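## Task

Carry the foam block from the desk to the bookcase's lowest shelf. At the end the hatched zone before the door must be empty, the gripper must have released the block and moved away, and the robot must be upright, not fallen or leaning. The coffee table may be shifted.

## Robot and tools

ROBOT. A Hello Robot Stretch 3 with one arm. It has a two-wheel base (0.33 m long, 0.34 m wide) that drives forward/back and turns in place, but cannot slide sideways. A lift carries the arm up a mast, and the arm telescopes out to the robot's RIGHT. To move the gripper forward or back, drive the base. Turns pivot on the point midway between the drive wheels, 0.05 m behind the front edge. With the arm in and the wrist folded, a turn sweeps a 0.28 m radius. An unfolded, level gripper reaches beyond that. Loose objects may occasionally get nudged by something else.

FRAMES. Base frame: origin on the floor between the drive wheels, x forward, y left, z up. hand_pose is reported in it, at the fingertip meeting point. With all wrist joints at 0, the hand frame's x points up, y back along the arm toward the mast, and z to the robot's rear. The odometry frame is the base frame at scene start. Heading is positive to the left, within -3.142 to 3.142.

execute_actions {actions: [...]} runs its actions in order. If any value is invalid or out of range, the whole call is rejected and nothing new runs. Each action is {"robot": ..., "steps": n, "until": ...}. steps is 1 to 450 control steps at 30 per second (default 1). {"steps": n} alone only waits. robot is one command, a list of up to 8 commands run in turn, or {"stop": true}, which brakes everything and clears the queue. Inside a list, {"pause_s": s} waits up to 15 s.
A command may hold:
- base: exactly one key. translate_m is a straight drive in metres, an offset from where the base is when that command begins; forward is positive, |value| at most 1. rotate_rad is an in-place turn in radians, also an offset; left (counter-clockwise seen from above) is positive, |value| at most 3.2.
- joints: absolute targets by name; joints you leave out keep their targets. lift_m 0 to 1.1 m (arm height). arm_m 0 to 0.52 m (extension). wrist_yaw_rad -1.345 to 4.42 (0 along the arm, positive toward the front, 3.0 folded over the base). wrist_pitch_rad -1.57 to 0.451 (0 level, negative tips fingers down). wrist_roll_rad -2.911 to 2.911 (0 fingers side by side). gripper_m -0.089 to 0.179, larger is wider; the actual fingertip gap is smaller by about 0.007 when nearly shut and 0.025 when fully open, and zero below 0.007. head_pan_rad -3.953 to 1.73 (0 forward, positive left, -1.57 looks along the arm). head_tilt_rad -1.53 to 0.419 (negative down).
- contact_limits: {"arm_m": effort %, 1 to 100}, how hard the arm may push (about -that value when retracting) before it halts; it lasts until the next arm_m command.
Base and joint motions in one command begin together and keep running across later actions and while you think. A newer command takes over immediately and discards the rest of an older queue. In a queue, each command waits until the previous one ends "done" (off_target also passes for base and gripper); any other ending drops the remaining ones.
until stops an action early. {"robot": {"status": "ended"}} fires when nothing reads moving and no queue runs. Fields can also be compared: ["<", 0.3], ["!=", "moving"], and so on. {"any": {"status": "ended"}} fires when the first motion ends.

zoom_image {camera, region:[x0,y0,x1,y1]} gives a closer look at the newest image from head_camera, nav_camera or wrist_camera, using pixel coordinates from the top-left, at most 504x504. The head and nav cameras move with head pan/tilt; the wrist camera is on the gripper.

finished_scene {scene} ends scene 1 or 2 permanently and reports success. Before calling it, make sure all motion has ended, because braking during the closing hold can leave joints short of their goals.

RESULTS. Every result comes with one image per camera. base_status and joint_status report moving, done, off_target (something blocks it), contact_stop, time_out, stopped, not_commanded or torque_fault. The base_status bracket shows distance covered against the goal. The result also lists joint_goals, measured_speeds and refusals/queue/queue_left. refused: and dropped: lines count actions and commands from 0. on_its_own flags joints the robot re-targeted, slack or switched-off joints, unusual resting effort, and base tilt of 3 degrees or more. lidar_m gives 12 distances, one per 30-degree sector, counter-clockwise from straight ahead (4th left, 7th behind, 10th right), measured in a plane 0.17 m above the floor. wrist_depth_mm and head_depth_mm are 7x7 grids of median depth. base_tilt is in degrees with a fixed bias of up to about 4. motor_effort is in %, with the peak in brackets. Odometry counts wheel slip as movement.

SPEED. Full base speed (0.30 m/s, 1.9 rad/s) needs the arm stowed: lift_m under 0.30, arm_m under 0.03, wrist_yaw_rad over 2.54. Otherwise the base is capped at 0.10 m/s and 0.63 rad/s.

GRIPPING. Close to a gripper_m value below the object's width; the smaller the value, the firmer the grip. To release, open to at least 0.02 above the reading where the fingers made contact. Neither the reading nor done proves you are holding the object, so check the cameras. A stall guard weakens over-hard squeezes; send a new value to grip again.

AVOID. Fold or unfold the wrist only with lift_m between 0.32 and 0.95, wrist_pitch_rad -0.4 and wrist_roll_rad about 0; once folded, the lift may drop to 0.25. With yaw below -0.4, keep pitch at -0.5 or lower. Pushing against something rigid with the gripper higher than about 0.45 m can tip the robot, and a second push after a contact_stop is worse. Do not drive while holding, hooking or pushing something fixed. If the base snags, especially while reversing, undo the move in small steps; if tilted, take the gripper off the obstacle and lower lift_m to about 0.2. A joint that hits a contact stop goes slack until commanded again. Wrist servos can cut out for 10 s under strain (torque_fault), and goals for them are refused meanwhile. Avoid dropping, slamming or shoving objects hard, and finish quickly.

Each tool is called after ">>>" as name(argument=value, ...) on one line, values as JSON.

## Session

>>> execute_actions(actions=[{"robot":{"joints":{"head_pan_rad":-1.57,"head_tilt_rad":-0.3}},"steps":200,"until":{"robot":{"status":"ended"}}}])

Scene clock: 1.37 s.
robot.base_odometry: x=+0.000 y=+0.000 heading=+0.000 (m, m, rad; robot's odometry frame)
robot.turned_by_wheels: +0.000 (rad since the last result)
robot.turned_by_imu: +0.000 (rad since the last result)
robot.base_tilt: forward=-1.1 right=-0.8 (deg)
robot.lidar_m: 1.89 2.60 2.41 1.96 1.66 1.66 1.89 1.87 1.79 2.48 2.12 1.46
robot.head_depth_mm: 2066 2163 2244 2295 2368 1928 1592 / 2242 2351 2426 2522 2596 2058 1584 / 2435 2556 2637 2805 2740 2033 1585 / 2643 2778 2931 3095 2876 2021 1566 / 2515 2653 2790 2979 2808 2004 1552 / 2287 2413 2547 2677 2705 2008 1549 / 2082 2179 2282 2406 2494 1983 1537
robot.base_status: not_commanded
robot.joint_positions: lift_m=+0.591 arm_m=+0.002 wrist_yaw_rad=+2.949 wrist_pitch_rad=-0.519 wrist_roll_rad=-0.015 gripper_m=+0.037 head_pan_rad=-1.563 head_tilt_rad=-0.296
robot.joint_goals: lift_m=+0.591 arm_m=+0.002 wrist_yaw_rad=+2.949 wrist_pitch_rad=-0.519 wrist_roll_rad=-0.015 gripper_m=+0.037 head_pan_rad=-1.570 head_tilt_rad=-0.300
robot.joint_status: lift_m=not_commanded arm_m=not_commanded wrist_yaw_rad=not_commanded wrist_pitch_rad=not_commanded wrist_roll_rad=not_commanded gripper_m=not_commanded head_pan_rad=done head_tilt_rad=done
robot.measured_speeds: translate_m=+0.000 rotate_rad=+0.000 lift_m=+0.000 arm_m=+0.000 wrist_yaw_rad=+0.000 wrist_pitch_rad=+0.000 wrist_roll_rad=+0.000 head_pan_rad=+0.000 head_tilt_rad=+0.000
robot: refusals=0 queue=done queue_left=0
robot.motor_effort: left_wheel=+0(1) right_wheel=+0(0) lift_m=+32(32) arm_m=+0(0) wrist_yaw_rad=+0(1) wrist_pitch_rad=+6(6) wrist_roll_rad=+0(1) gripper_m=-1(0) head_pan_rad=-5(41) head_tilt_rad=-1(16) (%)
robot.hand_pose: x=+0.0190 y=+0.0597 z=+0.5814 quat_wxyz=(+0.246, +0.692, +0.117, +0.668) (m; robot's base frame)
robot.wrist_depth_mm: - - - - - - - / - - - - - - - / - - - - - - - / - - - - - - - / 904 882 - 875 891 875 850 / 777 775 - 752 740 749 734 / 692 679 667 679 678 665 663
pictures: head_camera (sideways: a quarter turn clockwise sets it upright), nav_camera (sideways: a quarter turn counterclockwise sets it upright), wrist_camera
Images, in order (width x height): head_camera 896x504, nav_camera 672x504, wrist_camera 644x364.

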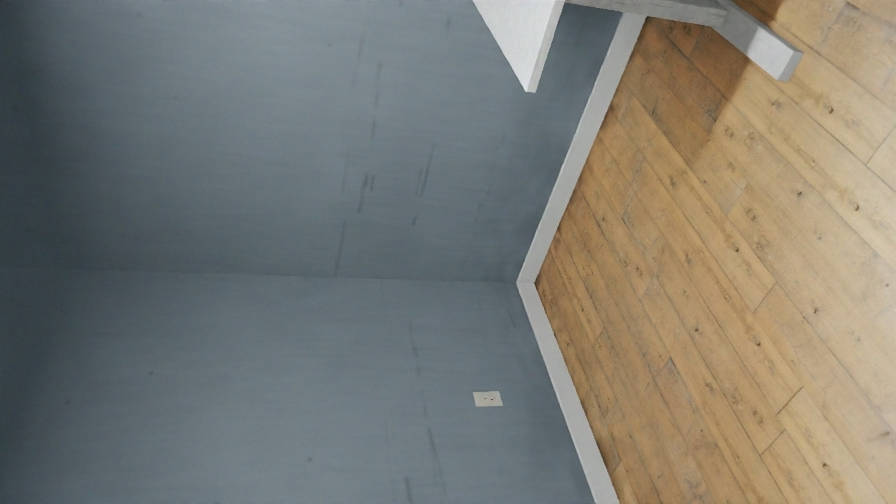

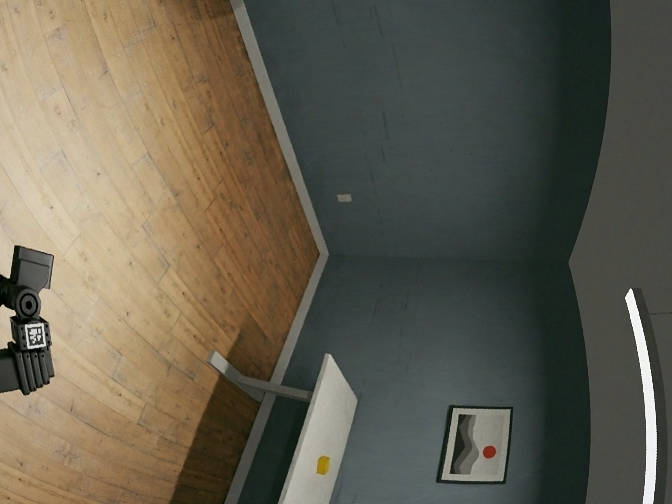

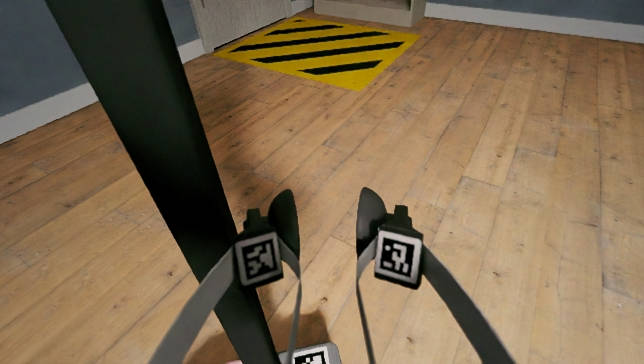

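>>> execute_actions(actions=[{"robot":{"base":{"rotate_rad":-0.75}},"steps":200,"until":{"robot":{"status":"ended"}}}])

Scene clock: 10.40 s.
robot.base_odometry: x=+0.000 y=+0.000 heading=-0.750 (m, m, rad; robot's odometry frame)
robot.turned_by_wheels: -0.750 (rad since the last result)
robot.turned_by_imu: -0.752 (rad since the last result)
robot.base_tilt: forward=-1.0 right=-0.8 (deg)
robot.lidar_m: 1.95 1.46 2.69 2.60 2.32 1.72 1.66 1.72 1.86 2.18 1.79 2.19
robot.head_depth_mm: 1941 2030 2149 2232 1979 2003 1594 / 1946 2035 2138 2231 2399 2047 1580 / 1935 2022 2149 2190 2394 2043 1570 / 1927 2039 2145 2175 2399 2015 1558 / 1927 2002 2146 2110 2395 1999 1547 / 1921 2008 2121 2078 2387 1999 1542 / 1916 2005 2127 2055 1889 1923 1538
robot.base_status: done (rotate_rad -0.7499 of -0.7500)
robot.joint_positions: lift_m=+0.591 arm_m=+0.002 wrist_yaw_rad=+2.949 wrist_pitch_rad=-0.519 wrist_roll_rad=-0.015 gripper_m=+0.037 head_pan_rad=-1.563 head_tilt_rad=-0.296
robot.joint_goals: lift_m=+0.591 arm_m=+0.002 wrist_yaw_rad=+2.949 wrist_pitch_rad=-0.519 wrist_roll_rad=-0.015 gripper_m=+0.037 head_pan_rad=-1.570 head_tilt_rad=-0.300
robot.joint_status: lift_m=not_commanded arm_m=not_commanded wrist_yaw_rad=not_commanded wrist_pitch_rad=not_commanded wrist_roll_rad=not_commanded gripper_m=not_commanded head_pan_rad=done head_tilt_rad=done
robot.measured_speeds: translate_m=+0.000 rotate_rad=+0.000 lift_m=+0.000 arm_m=+0.000 wrist_yaw_rad=+0.000 wrist_pitch_rad=+0.000 wrist_roll_rad=+0.000 head_pan_rad=+0.000 head_tilt_rad=+0.000
robot: refusals=0 queue=done queue_left=0
robot.motor_effort: left_wheel=+2(7) right_wheel=-1(4) lift_m=+32(32) arm_m=+0(0) wrist_yaw_rad=+0(0) wrist_pitch_rad=+7(6) wrist_roll_rad=+1(1) gripper_m=+0(1) head_pan_rad=-3(2) head_tilt_rad=-1(1) (%)
robot.hand_pose: x=+0.0190 y=+0.0597 z=+0.5814 quat_wxyz=(+0.246, +0.692, +0.117, +0.668) (m; robot's base frame)
robot.wrist_depth_mm: - - - - - - - / - - - - - - - / - - - - - - - / - - - - - - - / 917 896 - 867 903 857 848 / 787 781 - 752 737 746 744 / 679 682 670 674 675 668 661
pictures: head_camera (sideways: a quarter turn clockwise sets it upright), nav_camera (sideways: a quarter turn counterclockwise sets it upright), wrist_camera
Images, in order (width x height): head_camera 896x504, nav_camera 672x504, wrist_camera 644x364.

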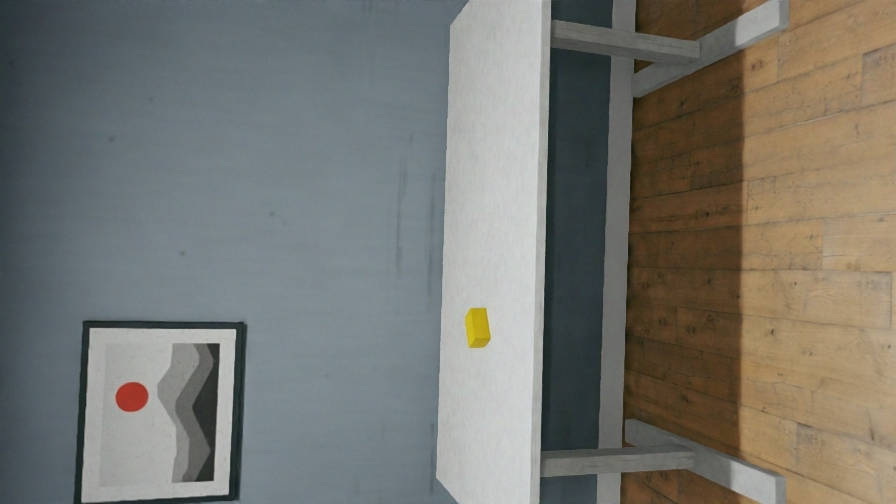

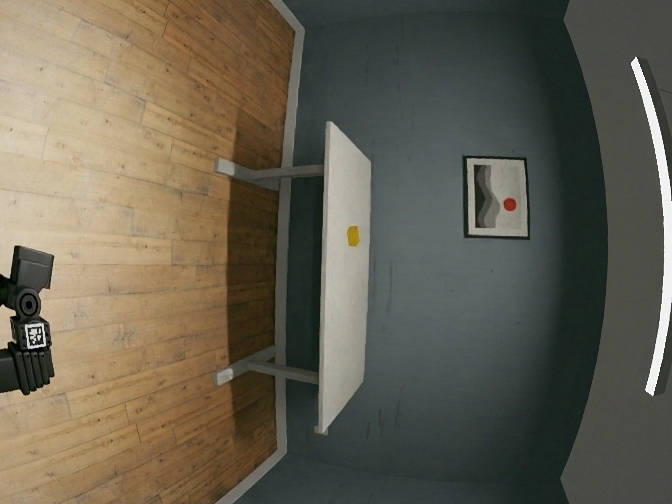

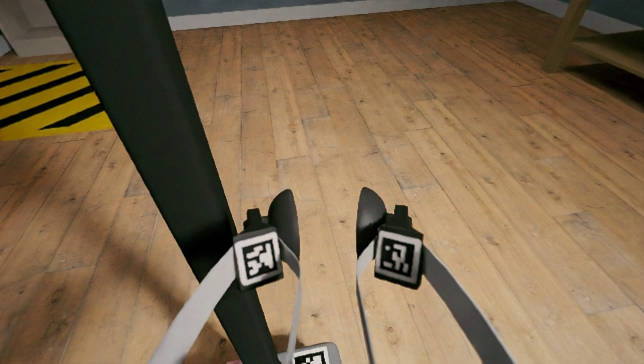

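>>> execute_actions(actions=[{"robot":[{"base":{"translate_m":0.22}},{"base":{"rotate_rad":-1.57}},{"base":{"translate_m":1.0}},{"base":{"rotate_rad":1.57},"joints":{"lift_m":0.95,"wrist_yaw_rad":0,"wrist_pitch_rad":-0.4,"gripper_m":0.15,"head_tilt_rad":-0.6}}],"steps":450,"until":{"robot":{"status":"ended"}}},{"steps":450,"until":{"robot":{"status":"ended"}}}])

Scene clock: 38.87 s.
robot.base_odometry: x=-0.520 y=-0.882 heading=-0.750 (m, m, rad; robot's odometry frame)
robot.turned_by_wheels: +0.000 (rad since the last result)
robot.turned_by_imu: -0.010 (rad since the last result)
robot.base_tilt: forward=-1.0 right=-1.0 (deg)
robot.lidar_m: 1.89 1.95 1.84 3.59 2.68 1.97 1.90 1.17 1.23 1.19 0.78 1.69
robot.head_depth_mm: 992 1094 1220 1083 889 - - / 994 1100 1218 1080 879 - - / 992 1095 1218 1064 846 - - / 992 1093 1217 1057 838 - - / 986 1092 1223 1048 830 651 1222 / 990 1095 1220 1035 799 649 1213 / 990 1096 1215 1028 792 644 1176
robot.base_status: done (rotate_rad +1.5699 of +1.5700)
robot.joint_positions: lift_m=+0.950 arm_m=+0.002 wrist_yaw_rad=+0.002 wrist_pitch_rad=-0.419 wrist_roll_rad=-0.015 gripper_m=+0.150 head_pan_rad=-1.563 head_tilt_rad=-0.592
robot.joint_goals: lift_m=+0.950 arm_m=+0.002 wrist_yaw_rad=+0.000 wrist_pitch_rad=-0.400 wrist_roll_rad=-0.015 gripper_m=+0.150 head_pan_rad=-1.570 head_tilt_rad=-0.600
robot.joint_status: lift_m=done arm_m=not_commanded wrist_yaw_rad=done wrist_pitch_rad=done wrist_roll_rad=not_commanded gripper_m=done head_pan_rad=done head_tilt_rad=done
robot.measured_speeds: translate_m=+0.000 rotate_rad=+0.000 lift_m=+0.000 arm_m=+0.000 wrist_yaw_rad=+0.000 wrist_pitch_rad=+0.000 wrist_roll_rad=+0.000 head_pan_rad=+0.000 head_tilt_rad=+0.000
robot: refusals=0 queue=done queue_left=0
robot.motor_effort: left_wheel=-2(7) right_wheel=+2(4) lift_m=+39(44) arm_m=+0(0) wrist_yaw_rad=-3(5) wrist_pitch_rad=+9(10) wrist_roll_rad=+0(0) gripper_m=-1(83) head_pan_rad=-4(3) head_tilt_rad=-2(16) (%)
robot.hand_pose: x=-0.0210 y=-0.3713 z=+0.9623 quat_wxyz=(+0.697, +0.149, -0.686, -0.145) (m; robot's base frame)
robot.wrist_depth_mm: 855 838 838 849 848 843 843 / 916 932 913 907 901 918 910 / - 886 778 752 754 745 726 / - 615 604 571 584 582 572 / 524 520 493 488 481 - 475 / 427 399 416 413 411 395 405 / 373 369 364 362 358 356 353
pictures: head_camera (sideways: a quarter turn clockwise sets it upright), nav_camera (sideways: a quarter turn counterclockwise sets it upright), wrist_camera
Images, in order (width x height): head_camera 896x504, nav_camera 672x504, wrist_camera 644x364.

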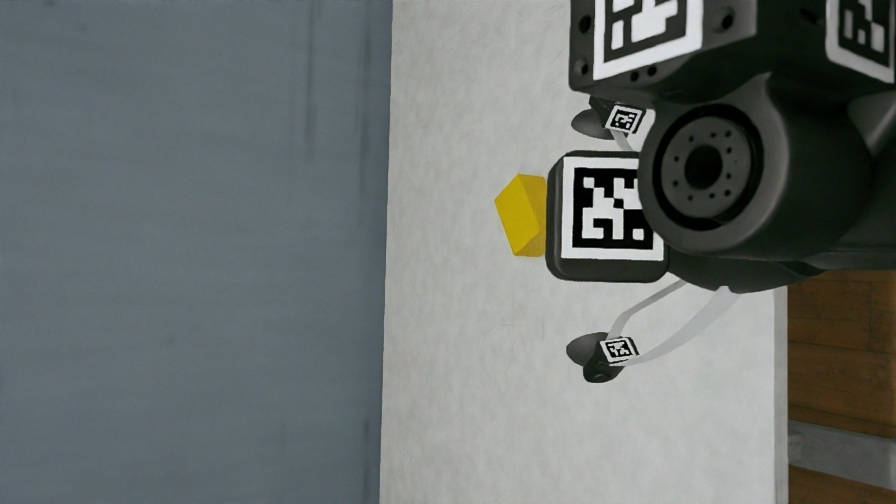

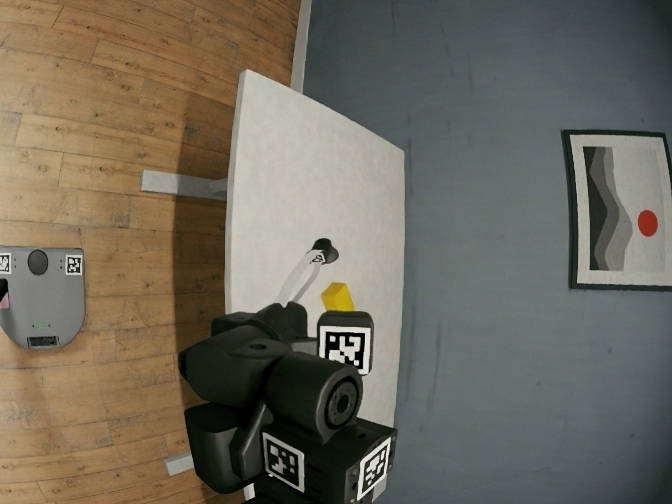

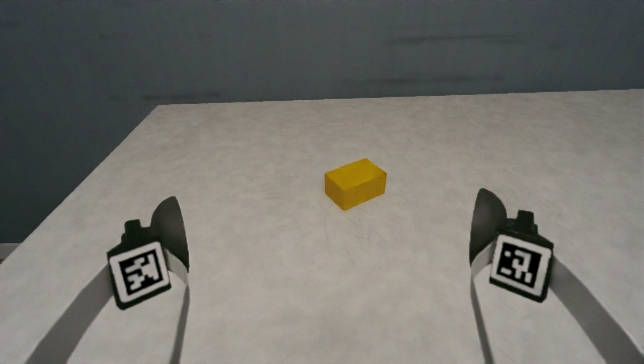

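>>> execute_actions(actions=[{"robot":{"joints":{"arm_m":0.22,"lift_m":0.82}},"steps":450,"until":{"robot":{"status":"ended"}}}])

Scene clock: 45.10 s.
robot.base_odometry: x=-0.520 y=-0.882 heading=-0.750 (m, m, rad; robot's odometry frame)
robot.turned_by_wheels: +0.000 (rad since the last result)
robot.turned_by_imu: -0.002 (rad since the last result)
robot.base_tilt: forward=-1.0 right=-0.8 (deg)
robot.lidar_m: 1.88 1.95 1.84 3.59 2.68 1.96 1.90 1.17 1.23 1.19 0.77 1.69
robot.head_depth_mm: 995 1095 1224 1084 856 - - / 991 1093 1224 1108 - 645 1231 / 985 1096 1214 1110 - 640 1230 / 992 1092 1219 1059 - 639 1222 / 985 1096 1223 1046 793 651 1218 / 995 1095 1225 1039 799 649 1214 / 994 1095 1223 1031 791 643 1177
robot.base_status: done (rotate_rad +1.5699 of +1.5700)
robot.joint_positions: lift_m=+0.820 arm_m=+0.220 wrist_yaw_rad=+0.001 wrist_pitch_rad=-0.418 wrist_roll_rad=-0.015 gripper_m=+0.150 head_pan_rad=-1.563 head_tilt_rad=-0.593
robot.joint_goals: lift_m=+0.820 arm_m=+0.220 wrist_yaw_rad=+0.000 wrist_pitch_rad=-0.400 wrist_roll_rad=-0.015 gripper_m=+0.150 head_pan_rad=-1.570 head_tilt_rad=-0.600
robot.joint_status: lift_m=done arm_m=done wrist_yaw_rad=done wrist_pitch_rad=done wrist_roll_rad=not_commanded gripper_m=done head_pan_rad=done head_tilt_rad=done
robot.measured_speeds: translate_m=+0.000 rotate_rad=+0.000 lift_m=+0.000 arm_m=+0.000 wrist_yaw_rad=+0.000 wrist_pitch_rad=+0.000 wrist_roll_rad=+0.000 head_pan_rad=+0.000 head_tilt_rad=+0.000
robot: refusals=0 queue=done queue_left=0
robot.motor_effort: left_wheel=-2(2) right_wheel=+2(3) lift_m=+24(40) arm_m=+2(3) wrist_yaw_rad=-2(2) wrist_pitch_rad=+9(9) wrist_roll_rad=+1(0) gripper_m=+0(0) head_pan_rad=-3(2) head_tilt_rad=-2(2) (%)
robot.hand_pose: x=-0.0212 y=-0.5890 z=+0.8329 quat_wxyz=(+0.697, +0.149, -0.686, -0.146) (m; robot's base frame)
robot.wrist_depth_mm: 656 644 652 650 648 642 659 / 732 682 690 692 656 650 636 / 510 505 494 489 474 469 464 / 395 391 385 379 344 371 366 / 322 333 315 300 290 - 303 / 276 255 267 264 262 253 258 / 235 234 230 230 227 227 226
pictures: head_camera (sideways: a quarter turn clockwise sets it upright), nav_camera (sideways: a quarter turn counterclockwise sets it upright), wrist_camera
Images, in order (width x height): head_camera 896x504, nav_camera 672x504, wrist_camera 644x364.

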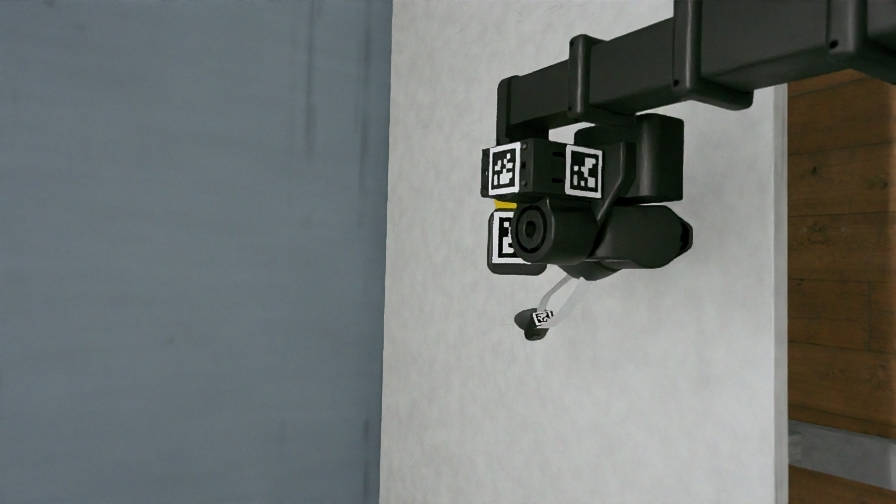

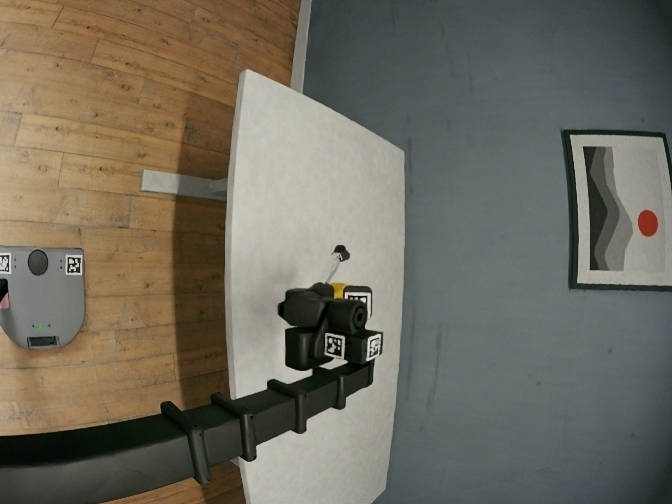

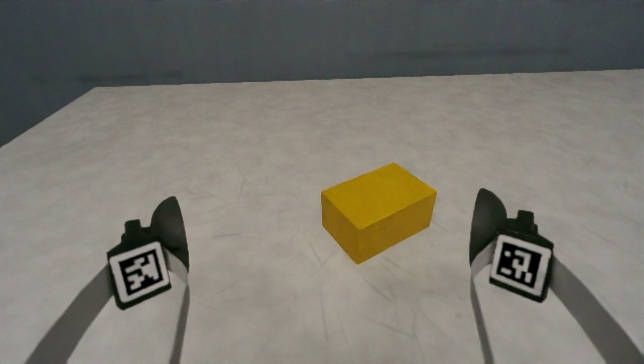

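>>> execute_actions(actions=[{"robot":[{"base":{"translate_m":-0.03},"joints":{"lift_m":0.78}},{"joints":{"arm_m":0.39,"lift_m":0.75}}],"steps":450,"until":{"robot":{"status":"ended"}}}])

Scene clock: 52.37 s.
robot.base_odometry: x=-0.542 y=-0.862 heading=-0.750 (m, m, rad; robot's odometry frame)
robot.turned_by_wheels: +0.000 (rad since the last result)
robot.turned_by_imu: -0.002 (rad since the last result)
robot.base_tilt: forward=-1.1 right=-0.8 (deg)
robot.lidar_m: 1.91 1.99 1.85 3.56 2.64 1.94 1.87 1.15 1.24 1.19 0.79 1.70
robot.head_depth_mm: 990 1093 1215 1086 826 666 - / 993 1097 1217 1079 852 - 1234 / 992 1094 1221 1170 763 658 1232 / 992 1093 1220 1103 770 653 1229 / 992 1090 1223 1048 803 652 1216 / 989 1096 1221 1038 795 648 1207 / 994 1094 1220 1029 791 643 1180
robot.base_status: done (translate_m -0.0300 of -0.0300)
robot.joint_positions: lift_m=+0.750 arm_m=+0.390 wrist_yaw_rad=+0.001 wrist_pitch_rad=-0.418 wrist_roll_rad=-0.015 gripper_m=+0.150 head_pan_rad=-1.563 head_tilt_rad=-0.593
robot.joint_goals: lift_m=+0.750 arm_m=+0.390 wrist_yaw_rad=+0.000 wrist_pitch_rad=-0.400 wrist_roll_rad=-0.015 gripper_m=+0.150 head_pan_rad=-1.570 head_tilt_rad=-0.600
robot.joint_status: lift_m=done arm_m=done wrist_yaw_rad=done wrist_pitch_rad=done wrist_roll_rad=not_commanded gripper_m=done head_pan_rad=done head_tilt_rad=done
robot.measured_speeds: translate_m=+0.000 rotate_rad=+0.000 lift_m=+0.000 arm_m=+0.000 wrist_yaw_rad=+0.000 wrist_pitch_rad=+0.000 wrist_roll_rad=+0.000 head_pan_rad=+0.000 head_tilt_rad=+0.000
robot: refusals=0 queue=done queue_left=0
robot.motor_effort: left_wheel=-2(7) right_wheel=+2(2) lift_m=+24(24) arm_m=+3(3) wrist_yaw_rad=-1(2) wrist_pitch_rad=+8(9) wrist_roll_rad=+0(1) gripper_m=+1(1) head_pan_rad=-4(3) head_tilt_rad=-2(2) (%)
robot.hand_pose: x=-0.0213 y=-0.7590 z=+0.7629 quat_wxyz=(+0.697, +0.149, -0.686, -0.146) (m; robot's base frame)
robot.wrist_depth_mm: 498 499 501 502 496 502 500 / 529 489 475 465 452 444 438 / 355 350 339 337 334 328 322 / 273 272 265 263 259 258 254 / 222 229 218 215 206 - 209 / 189 176 185 131 130 170 178 / - 162 160 114 113 156 155
pictures: head_camera (sideways: a quarter turn clockwise sets it upright), nav_camera (sideways: a quarter turn counterclockwise sets it upright), wrist_camera
Images, in order (width x height): head_camera 896x504, nav_camera 672x504, wrist_camera 644x364.

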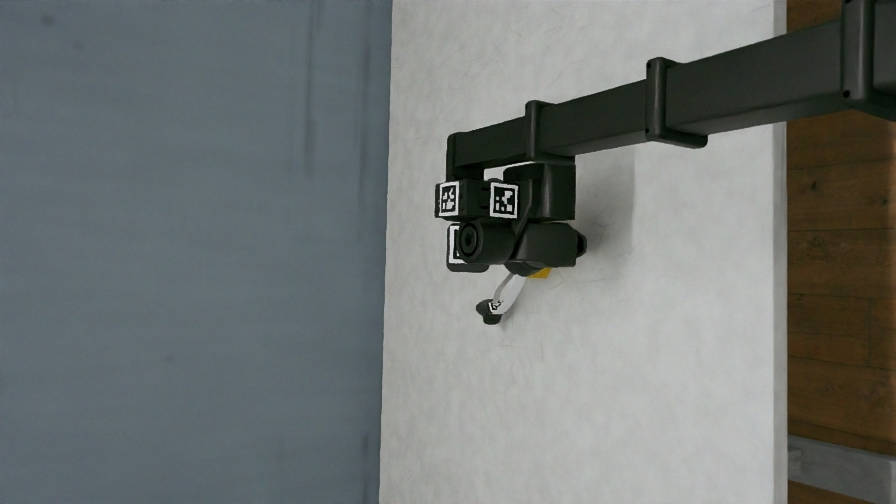

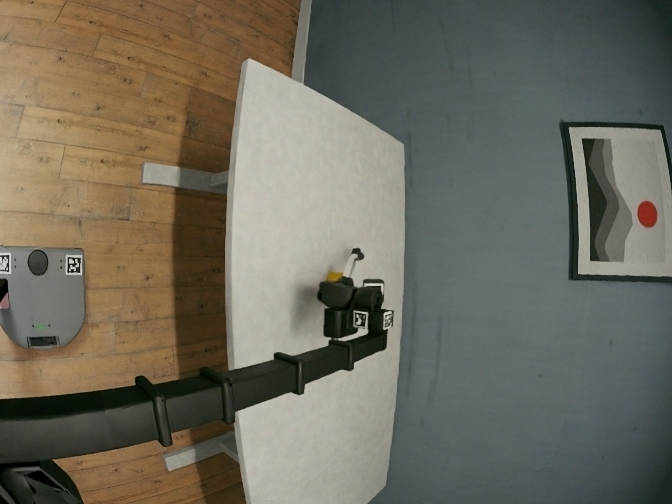

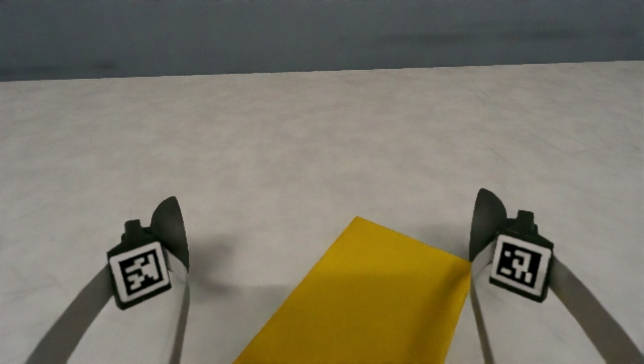

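>>> execute_actions(actions=[{"robot":[{"joints":{"arm_m":0.36,"lift_m":0.735}},{"joints":{"gripper_m":0.0}},{"joints":{"lift_m":0.85}}],"steps":450,"until":{"robot":{"status":"ended"}}}])

Scene clock: 62.30 s.
robot.base_odometry: x=-0.542 y=-0.862 heading=-0.750 (m, m, rad; robot's odometry frame)
robot.turned_by_wheels: +0.000 (rad since the last result)
robot.turned_by_imu: -0.002 (rad since the last result)
robot.base_tilt: forward=-1.1 right=-0.8 (deg)
robot.lidar_m: 1.91 1.99 1.86 3.56 2.64 1.93 1.86 1.15 1.23 1.19 0.79 1.69
robot.head_depth_mm: 993 1090 1220 1092 884 - - / 992 1092 1217 - 807 653 1234 / 988 1101 1203 - 816 658 1228 / 984 1094 1221 - 806 656 1221 / 992 1095 1216 1047 802 649 1212 / 993 1093 1215 1041 796 646 1213 / 989 1097 1213 1028 790 645 1184
robot.base_status: done (translate_m -0.0300 of -0.0300)
robot.joint_positions: lift_m=+0.850 arm_m=+0.360 wrist_yaw_rad=+0.001 wrist_pitch_rad=-0.418 wrist_roll_rad=-0.015 gripper_m=+0.008 head_pan_rad=-1.563 head_tilt_rad=-0.593
robot.joint_goals: lift_m=+0.850 arm_m=+0.360 wrist_yaw_rad=+0.000 wrist_pitch_rad=-0.400 wrist_roll_rad=-0.015 gripper_m=+0.007 head_pan_rad=-1.570 head_tilt_rad=-0.600
robot.joint_status: lift_m=done arm_m=done wrist_yaw_rad=done wrist_pitch_rad=done wrist_roll_rad=not_commanded gripper_m=done head_pan_rad=done head_tilt_rad=done
robot.measured_speeds: translate_m=+0.000 rotate_rad=+0.000 lift_m=+0.000 arm_m=+0.000 wrist_yaw_rad=+0.000 wrist_pitch_rad=+0.000 wrist_roll_rad=+0.000 head_pan_rad=+0.000 head_tilt_rad=+0.000
robot: refusals=0 queue=done queue_left=0
robot.on_its_own: gripper_m is held at +0.007, not at your +0.000, by its stall guard, which is still easing
robot.motor_effort: left_wheel=-2(1) right_wheel=+2(2) lift_m=+40(40) arm_m=-2(3) wrist_yaw_rad=-1(1) wrist_pitch_rad=+9(9) wrist_roll_rad=+0(0) gripper_m=-25(99) head_pan_rad=-2(2) head_tilt_rad=-2(2) (%)
robot.hand_pose: x=-0.0213 y=-0.7296 z=+0.8623 quat_wxyz=(+0.697, +0.149, -0.686, -0.146) (m; robot's base frame)
robot.wrist_depth_mm: 527 526 525 525 524 522 525 / 578 576 571 580 576 576 566 / 622 563 554 547 537 533 519 / 445 438 436 163 282 417 412 / 363 358 363 134 133 344 340 / 307 305 285 117 120 292 291 / 264 262 257 129 243 256 253
pictures: head_camera (sideways: a quarter turn clockwise sets it upright), nav_camera (sideways: a quarter turn counterclockwise sets it upright), wrist_camera
Images, in order (width x height): head_camera 896x504, nav_camera 672x504, wrist_camera 644x364.

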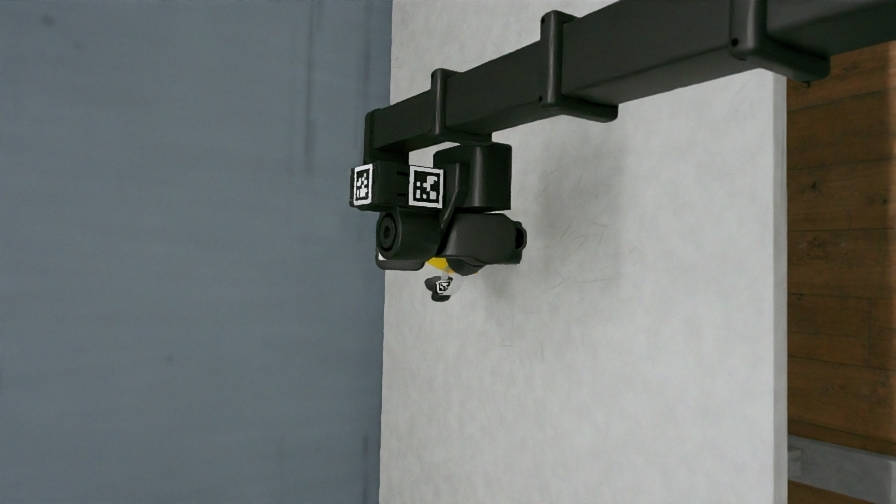

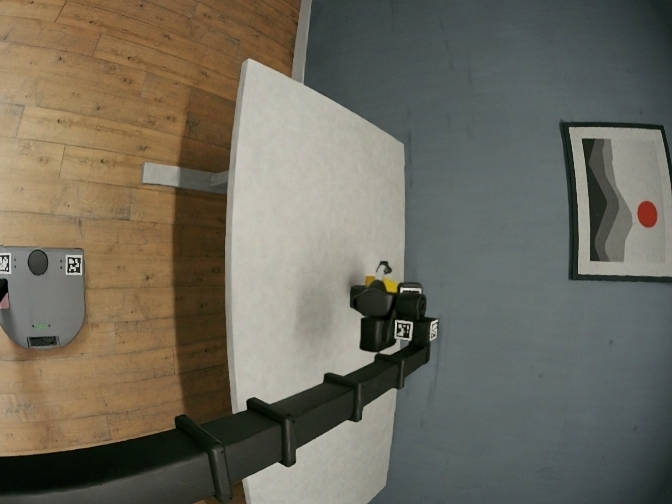

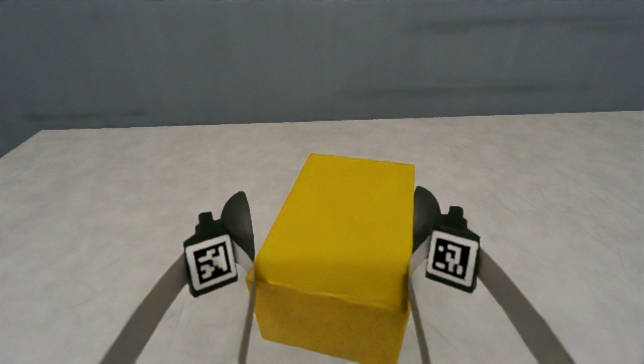

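>>> execute_actions(actions=[{"robot":[{"joints":{"arm_m":0.0}},{"base":{"translate_m":-1.0},"joints":{"lift_m":0.5}},{"base":{"rotate_rad":1.57}},{"base":{"translate_m":1}},{"base":{"translate_m":1}},{"base":{"translate_m":0.4}},{"base":{"rotate_rad":1.57}}],"steps":450,"until":{"robot":{"status":"ended"}}},{"steps":450,"until":{"robot":{"status":"ended"}}},{"steps":450,"until":{"robot":{"status":"ended"}}}])

Scene clock: 82.17 s.
robot.base_odometry: x=-1.273 y=-0.181 heading=-0.750 (m, m, rad; robot's odometry frame)
robot.turned_by_wheels: +0.000 (rad since the last result)
robot.turned_by_imu: +0.645 (rad since the last result)
robot.base_tilt: forward=-1.1 right=-0.8 (deg)
robot.lidar_m: 2.50 3.14 3.23 1.56 1.24 1.22 1.18 0.53 0.93 1.00 1.07 2.55
robot.head_depth_mm: 795 856 933 996 820 664 557 / 844 915 999 1038 815 660 554 / 900 983 1084 1055 808 656 551 / 964 1061 1182 1047 804 580 537 / 1038 1152 1271 1040 797 649 541 / 1128 1261 1370 1032 793 643 543 / 1226 1390 1504 1020 789 641 541
robot.base_status: off_target (translate_m -0.9996 of -1.0000)
robot.joint_positions: lift_m=+0.717 arm_m=+0.002 wrist_yaw_rad=+0.075 wrist_pitch_rad=-0.346 wrist_roll_rad=-0.012 gripper_m=+0.023 head_pan_rad=-1.565 head_tilt_rad=-0.599
robot.joint_goals: lift_m=+0.717 arm_m=+0.000 wrist_yaw_rad=+0.084 wrist_pitch_rad=-0.400 wrist_roll_rad=-0.012 gripper_m=+0.022 head_pan_rad=-1.570 head_tilt_rad=-0.600
robot.joint_status: lift_m=contact_stop arm_m=done wrist_yaw_rad=done wrist_pitch_rad=done wrist_roll_rad=not_commanded gripper_m=done head_pan_rad=done head_tilt_rad=done
robot.measured_speeds: translate_m=+0.000 rotate_rad=+0.000 lift_m=+0.000 arm_m=+0.000 wrist_yaw_rad=+0.000 wrist_pitch_rad=+0.000 wrist_roll_rad=+0.000 head_pan_rad=+0.000 head_tilt_rad=+0.000
robot: refusals=0 queue=dropped queue_left=0
robot.on_its_own: wrist_yaw_rad is held at +0.084, not at your +0.000, by its stall guard, which is not easing now; gripper_m is held at +0.022, not at your +0.000, by its stall guard, which is not easing now; lift_m is slack since a contact_stop, until your next command for it (your +0.500 is given up); left_wheel is at rest, and its effort (-59) is outside its rest range (-18 to +18); right_wheel is at rest, and its effort (-32) is outside its rest range (-18 to +18); wrist_yaw_rad is at rest, and its effort (+13) is outside its rest range (-12 to +12); wrist_pitch_rad is at rest, and its effort (-26) is outside its rest range (-20 to +32)
robot.motor_effort: left_wheel=-59(92) right_wheel=-32(49) lift_m=+32(39) arm_m=+0(2) wrist_yaw_rad=+13(50) wrist_pitch_rad=-26(32) wrist_roll_rad=-2(8) gripper_m=-22(24) head_pan_rad=-3(3) head_tilt_rad=+0(2) (%)
robot.hand_pose: x=-0.0041 y=-0.3791 z=+0.7465 quat_wxyz=(+0.705, +0.149, -0.687, -0.095) (m; robot's base frame)
robot.wrist_depth_mm: - - - 824 693 586 509 / 574 559 537 522 500 488 471 / 364 350 345 338 333 324 317 / 264 258 254 147 149 243 238 / 207 205 202 126 123 194 191 / 171 169 157 115 113 161 160 / 145 144 143 136 134 138 138
pictures: head_camera (sideways: a quarter turn clockwise sets it upright), nav_camera (sideways: a quarter turn counterclockwise sets it upright), wrist_camera
dropped: robot: command 1 of its queue: base: off_target; lift_m: contact_stop
Images, in order (width x height): head_camera 896x504, nav_camera 672x504, wrist_camera 644x364.

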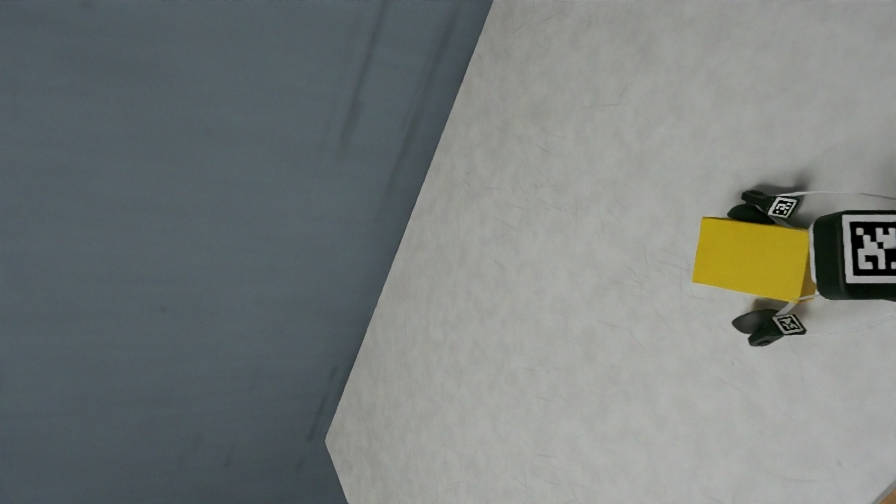

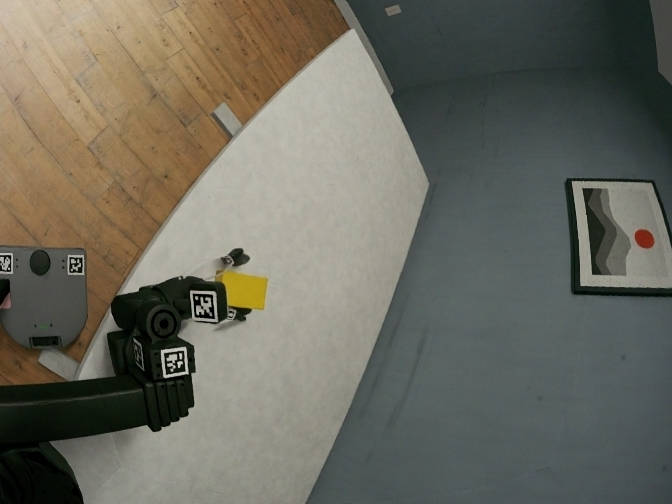

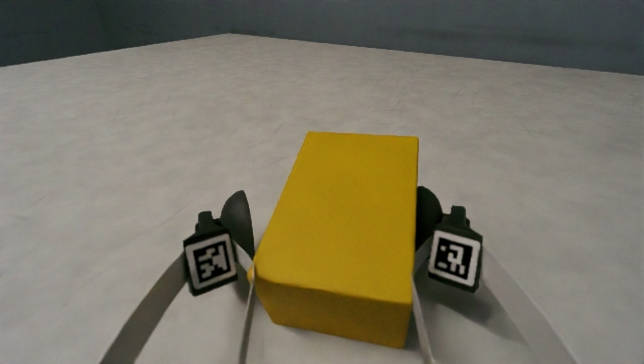

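>>> execute_actions(actions=[{"robot":[{"joints":{"gripper_m":-0.01}},{"joints":{"lift_m":0.9}},{"base":{"translate_m":0.5},"joints":{"wrist_yaw_rad":0}}],"steps":450,"until":{"robot":{"status":"ended"}}}])

Scene clock: 94.63 s.
robot.base_odometry: x=-0.907 y=-0.521 heading=-0.750 (m, m, rad; robot's odometry frame)
robot.turned_by_wheels: +0.000 (rad since the last result)
robot.turned_by_imu: -0.004 (rad since the last result)
robot.base_tilt: forward=-1.1 right=-0.9 (deg)
robot.lidar_m: 1.99 2.65 3.35 2.07 1.64 1.62 1.00 1.02 1.23 0.94 2.00 2.16
robot.head_depth_mm: 1061 1147 1245 1076 822 701 - / 1129 1227 1310 1067 812 697 - / 1203 1316 1403 1055 833 - - / 1289 1409 1537 1049 817 - - / 1397 1552 1720 1037 824 1432 1237 / 1511 1691 1901 1029 880 1467 1241 / 1648 1873 2136 2270 1736 1464 1232
robot.base_status: done (translate_m +0.5000 of +0.5000)
robot.joint_positions: lift_m=+0.900 arm_m=+0.002 wrist_yaw_rad=+0.002 wrist_pitch_rad=-0.417 wrist_roll_rad=-0.012 gripper_m=+0.023 head_pan_rad=-1.565 head_tilt_rad=-0.599
robot.joint_goals: lift_m=+0.900 arm_m=+0.000 wrist_yaw_rad=+0.000 wrist_pitch_rad=-0.400 wrist_roll_rad=-0.012 gripper_m=+0.022 head_pan_rad=-1.570 head_tilt_rad=-0.600
robot.joint_status: lift_m=done arm_m=done wrist_yaw_rad=done wrist_pitch_rad=done wrist_roll_rad=not_commanded gripper_m=done head_pan_rad=done head_tilt_rad=done
robot.measured_speeds: translate_m=+0.000 rotate_rad=+0.000 lift_m=+0.000 arm_m=+0.000 wrist_yaw_rad=+0.000 wrist_pitch_rad=+0.000 wrist_roll_rad=+0.000 head_pan_rad=+0.000 head_tilt_rad=+0.000
robot: refusals=0 queue=done queue_left=0
robot.on_its_own: gripper_m is held at +0.022, not at your -0.010, by its stall guard, which is not easing now
robot.motor_effort: left_wheel=+0(58) right_wheel=+1(33) lift_m=+40(39) arm_m=+0(0) wrist_yaw_rad=-3(15) wrist_pitch_rad=+8(26) wrist_roll_rad=-2(1) gripper_m=-19(99) head_pan_rad=-2(2) head_tilt_rad=+0(0) (%)
robot.hand_pose: x=-0.0210 y=-0.3714 z=+0.9125 quat_wxyz=(+0.696, +0.148, -0.687, -0.145) (m; robot's base frame)
robot.wrist_depth_mm: - - - - 955 815 715 / - - - 913 898 831 748 / - - 669 661 648 634 620 / - - 526 149 465 503 494 / - - 458 127 124 411 409 / - - - 115 114 349 346 / - - - 969 326 309 302
pictures: head_camera (sideways: a quarter turn clockwise sets it upright), nav_camera (sideways: a quarter turn counterclockwise sets it upright), wrist_camera
Images, in order (width x height): head_camera 896x504, nav_camera 672x504, wrist_camera 644x364.

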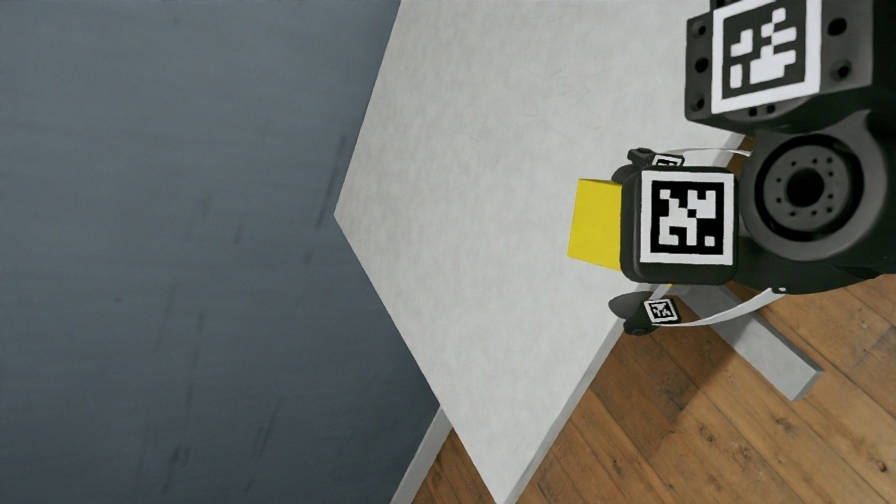

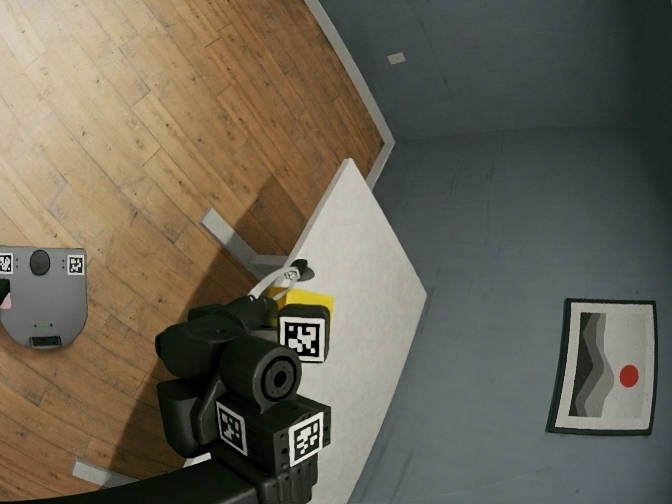

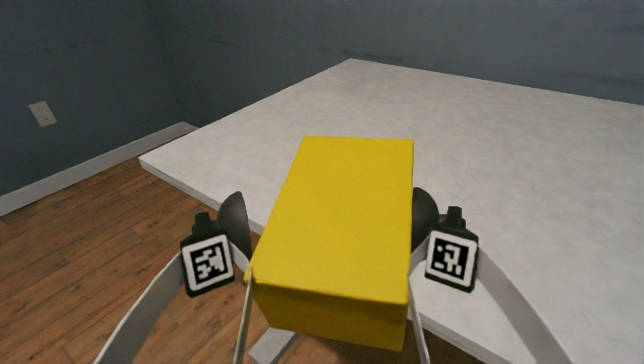

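>>> execute_actions(actions=[{"robot":[{"base":{"rotate_rad":0.93}},{"base":{"translate_m":1.0}}],"steps":450,"until":{"robot":{"status":"ended"}}}])

Scene clock: 134.27 s.
robot.base_odometry: x=+0.076 y=-0.342 heading=+0.180 (m, m, rad; robot's odometry frame)
robot.turned_by_wheels: +0.930 (rad since the last result)
robot.turned_by_imu: +0.923 (rad since the last result)
robot.base_tilt: forward=-1.0 right=-0.8 (deg)
robot.lidar_m: 2.56 2.29 1.69 1.63 1.68 1.88 2.22 1.84 2.24 1.98 1.49 2.66
robot.head_depth_mm: 1853 2022 2276 2456 1869 1604 - / 1839 2038 2255 2452 1862 1588 - / 1845 2052 2265 2430 1904 - - / 1846 2032 2278 2403 1859 - - / 1831 2042 2268 2381 1828 1476 1242 / 1850 2033 2174 2173 1792 1475 1233 / 1823 2021 2149 1837 1784 1463 1230
robot.base_status: done (translate_m +1.0000 of +1.0000)
robot.joint_positions: lift_m=+0.900 arm_m=+0.002 wrist_yaw_rad=+0.002 wrist_pitch_rad=-0.417 wrist_roll_rad=-0.012 gripper_m=+0.023 head_pan_rad=-1.565 head_tilt_rad=-0.599
robot.joint_goals: lift_m=+0.900 arm_m=+0.000 wrist_yaw_rad=+0.000 wrist_pitch_rad=-0.400 wrist_roll_rad=-0.012 gripper_m=+0.022 head_pan_rad=-1.570 head_tilt_rad=-0.600
robot.joint_status: lift_m=done arm_m=done wrist_yaw_rad=done wrist_pitch_rad=done wrist_roll_rad=not_commanded gripper_m=done head_pan_rad=done head_tilt_rad=done
robot.measured_speeds: translate_m=+0.000 rotate_rad=+0.000 lift_m=+0.000 arm_m=+0.000 wrist_yaw_rad=+0.000 wrist_pitch_rad=+0.000 wrist_roll_rad=+0.000 head_pan_rad=+0.000 head_tilt_rad=+0.000
robot: refusals=0 queue=done queue_left=0
robot.on_its_own: gripper_m is held at +0.022, not at your -0.010, by its stall guard, which is not easing now
robot.motor_effort: left_wheel=-2(5) right_wheel=+2(5) lift_m=+40(40) arm_m=+0(0) wrist_yaw_rad=-2(3) wrist_pitch_rad=+8(8) wrist_roll_rad=-2(2) gripper_m=-20(20) head_pan_rad=-2(1) head_tilt_rad=+0(0) (%)
robot.hand_pose: x=-0.0211 y=-0.3714 z=+0.9125 quat_wxyz=(+0.696, +0.148, -0.687, -0.145) (m; robot's base frame)
robot.wrist_depth_mm: - - - - - - - / - - - - - - - / - - - - - - - / - - - 149 - - - / - - - 128 124 - - / - - - 115 113 - - / - - - 962 976 - -
pictures: head_camera (sideways: a quarter turn clockwise sets it upright), nav_camera (sideways: a quarter turn counterclockwise sets it upright), wrist_camera
Images, in order (width x height): head_camera 896x504, nav_camera 672x504, wrist_camera 644x364.

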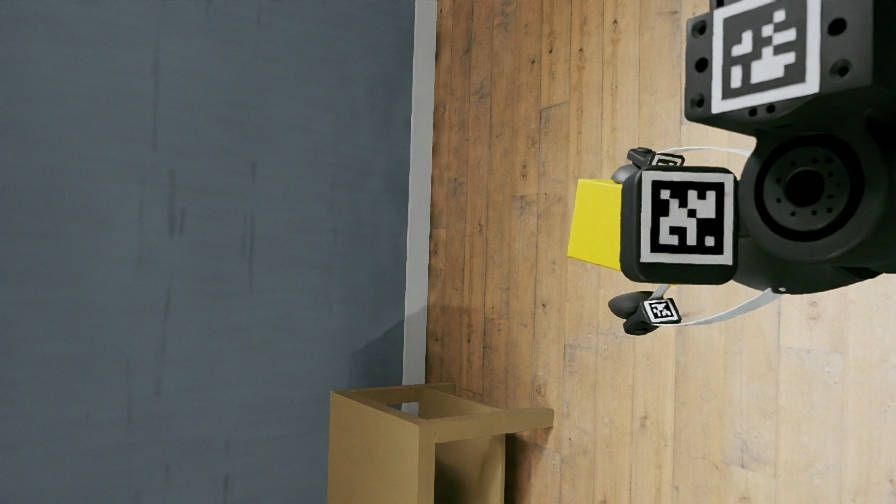

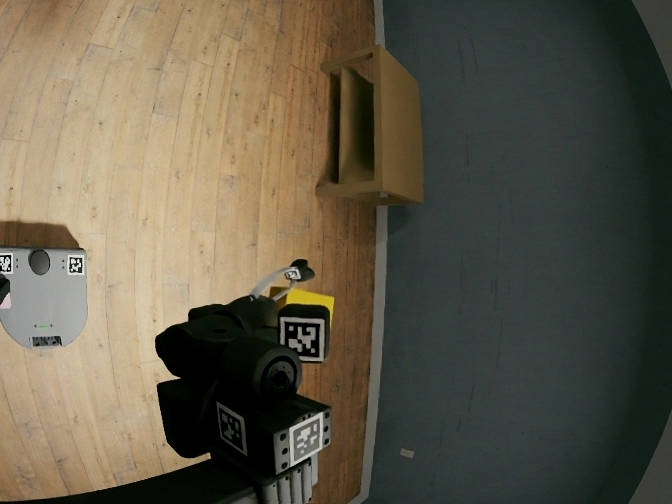

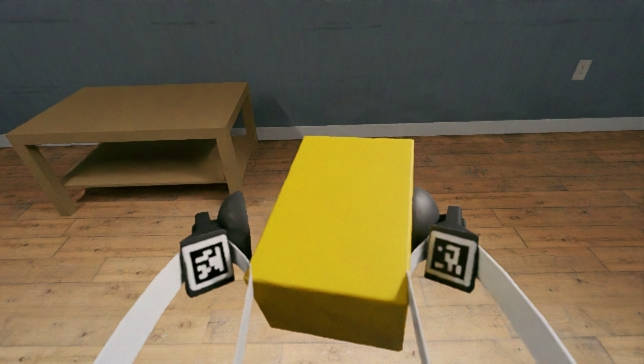

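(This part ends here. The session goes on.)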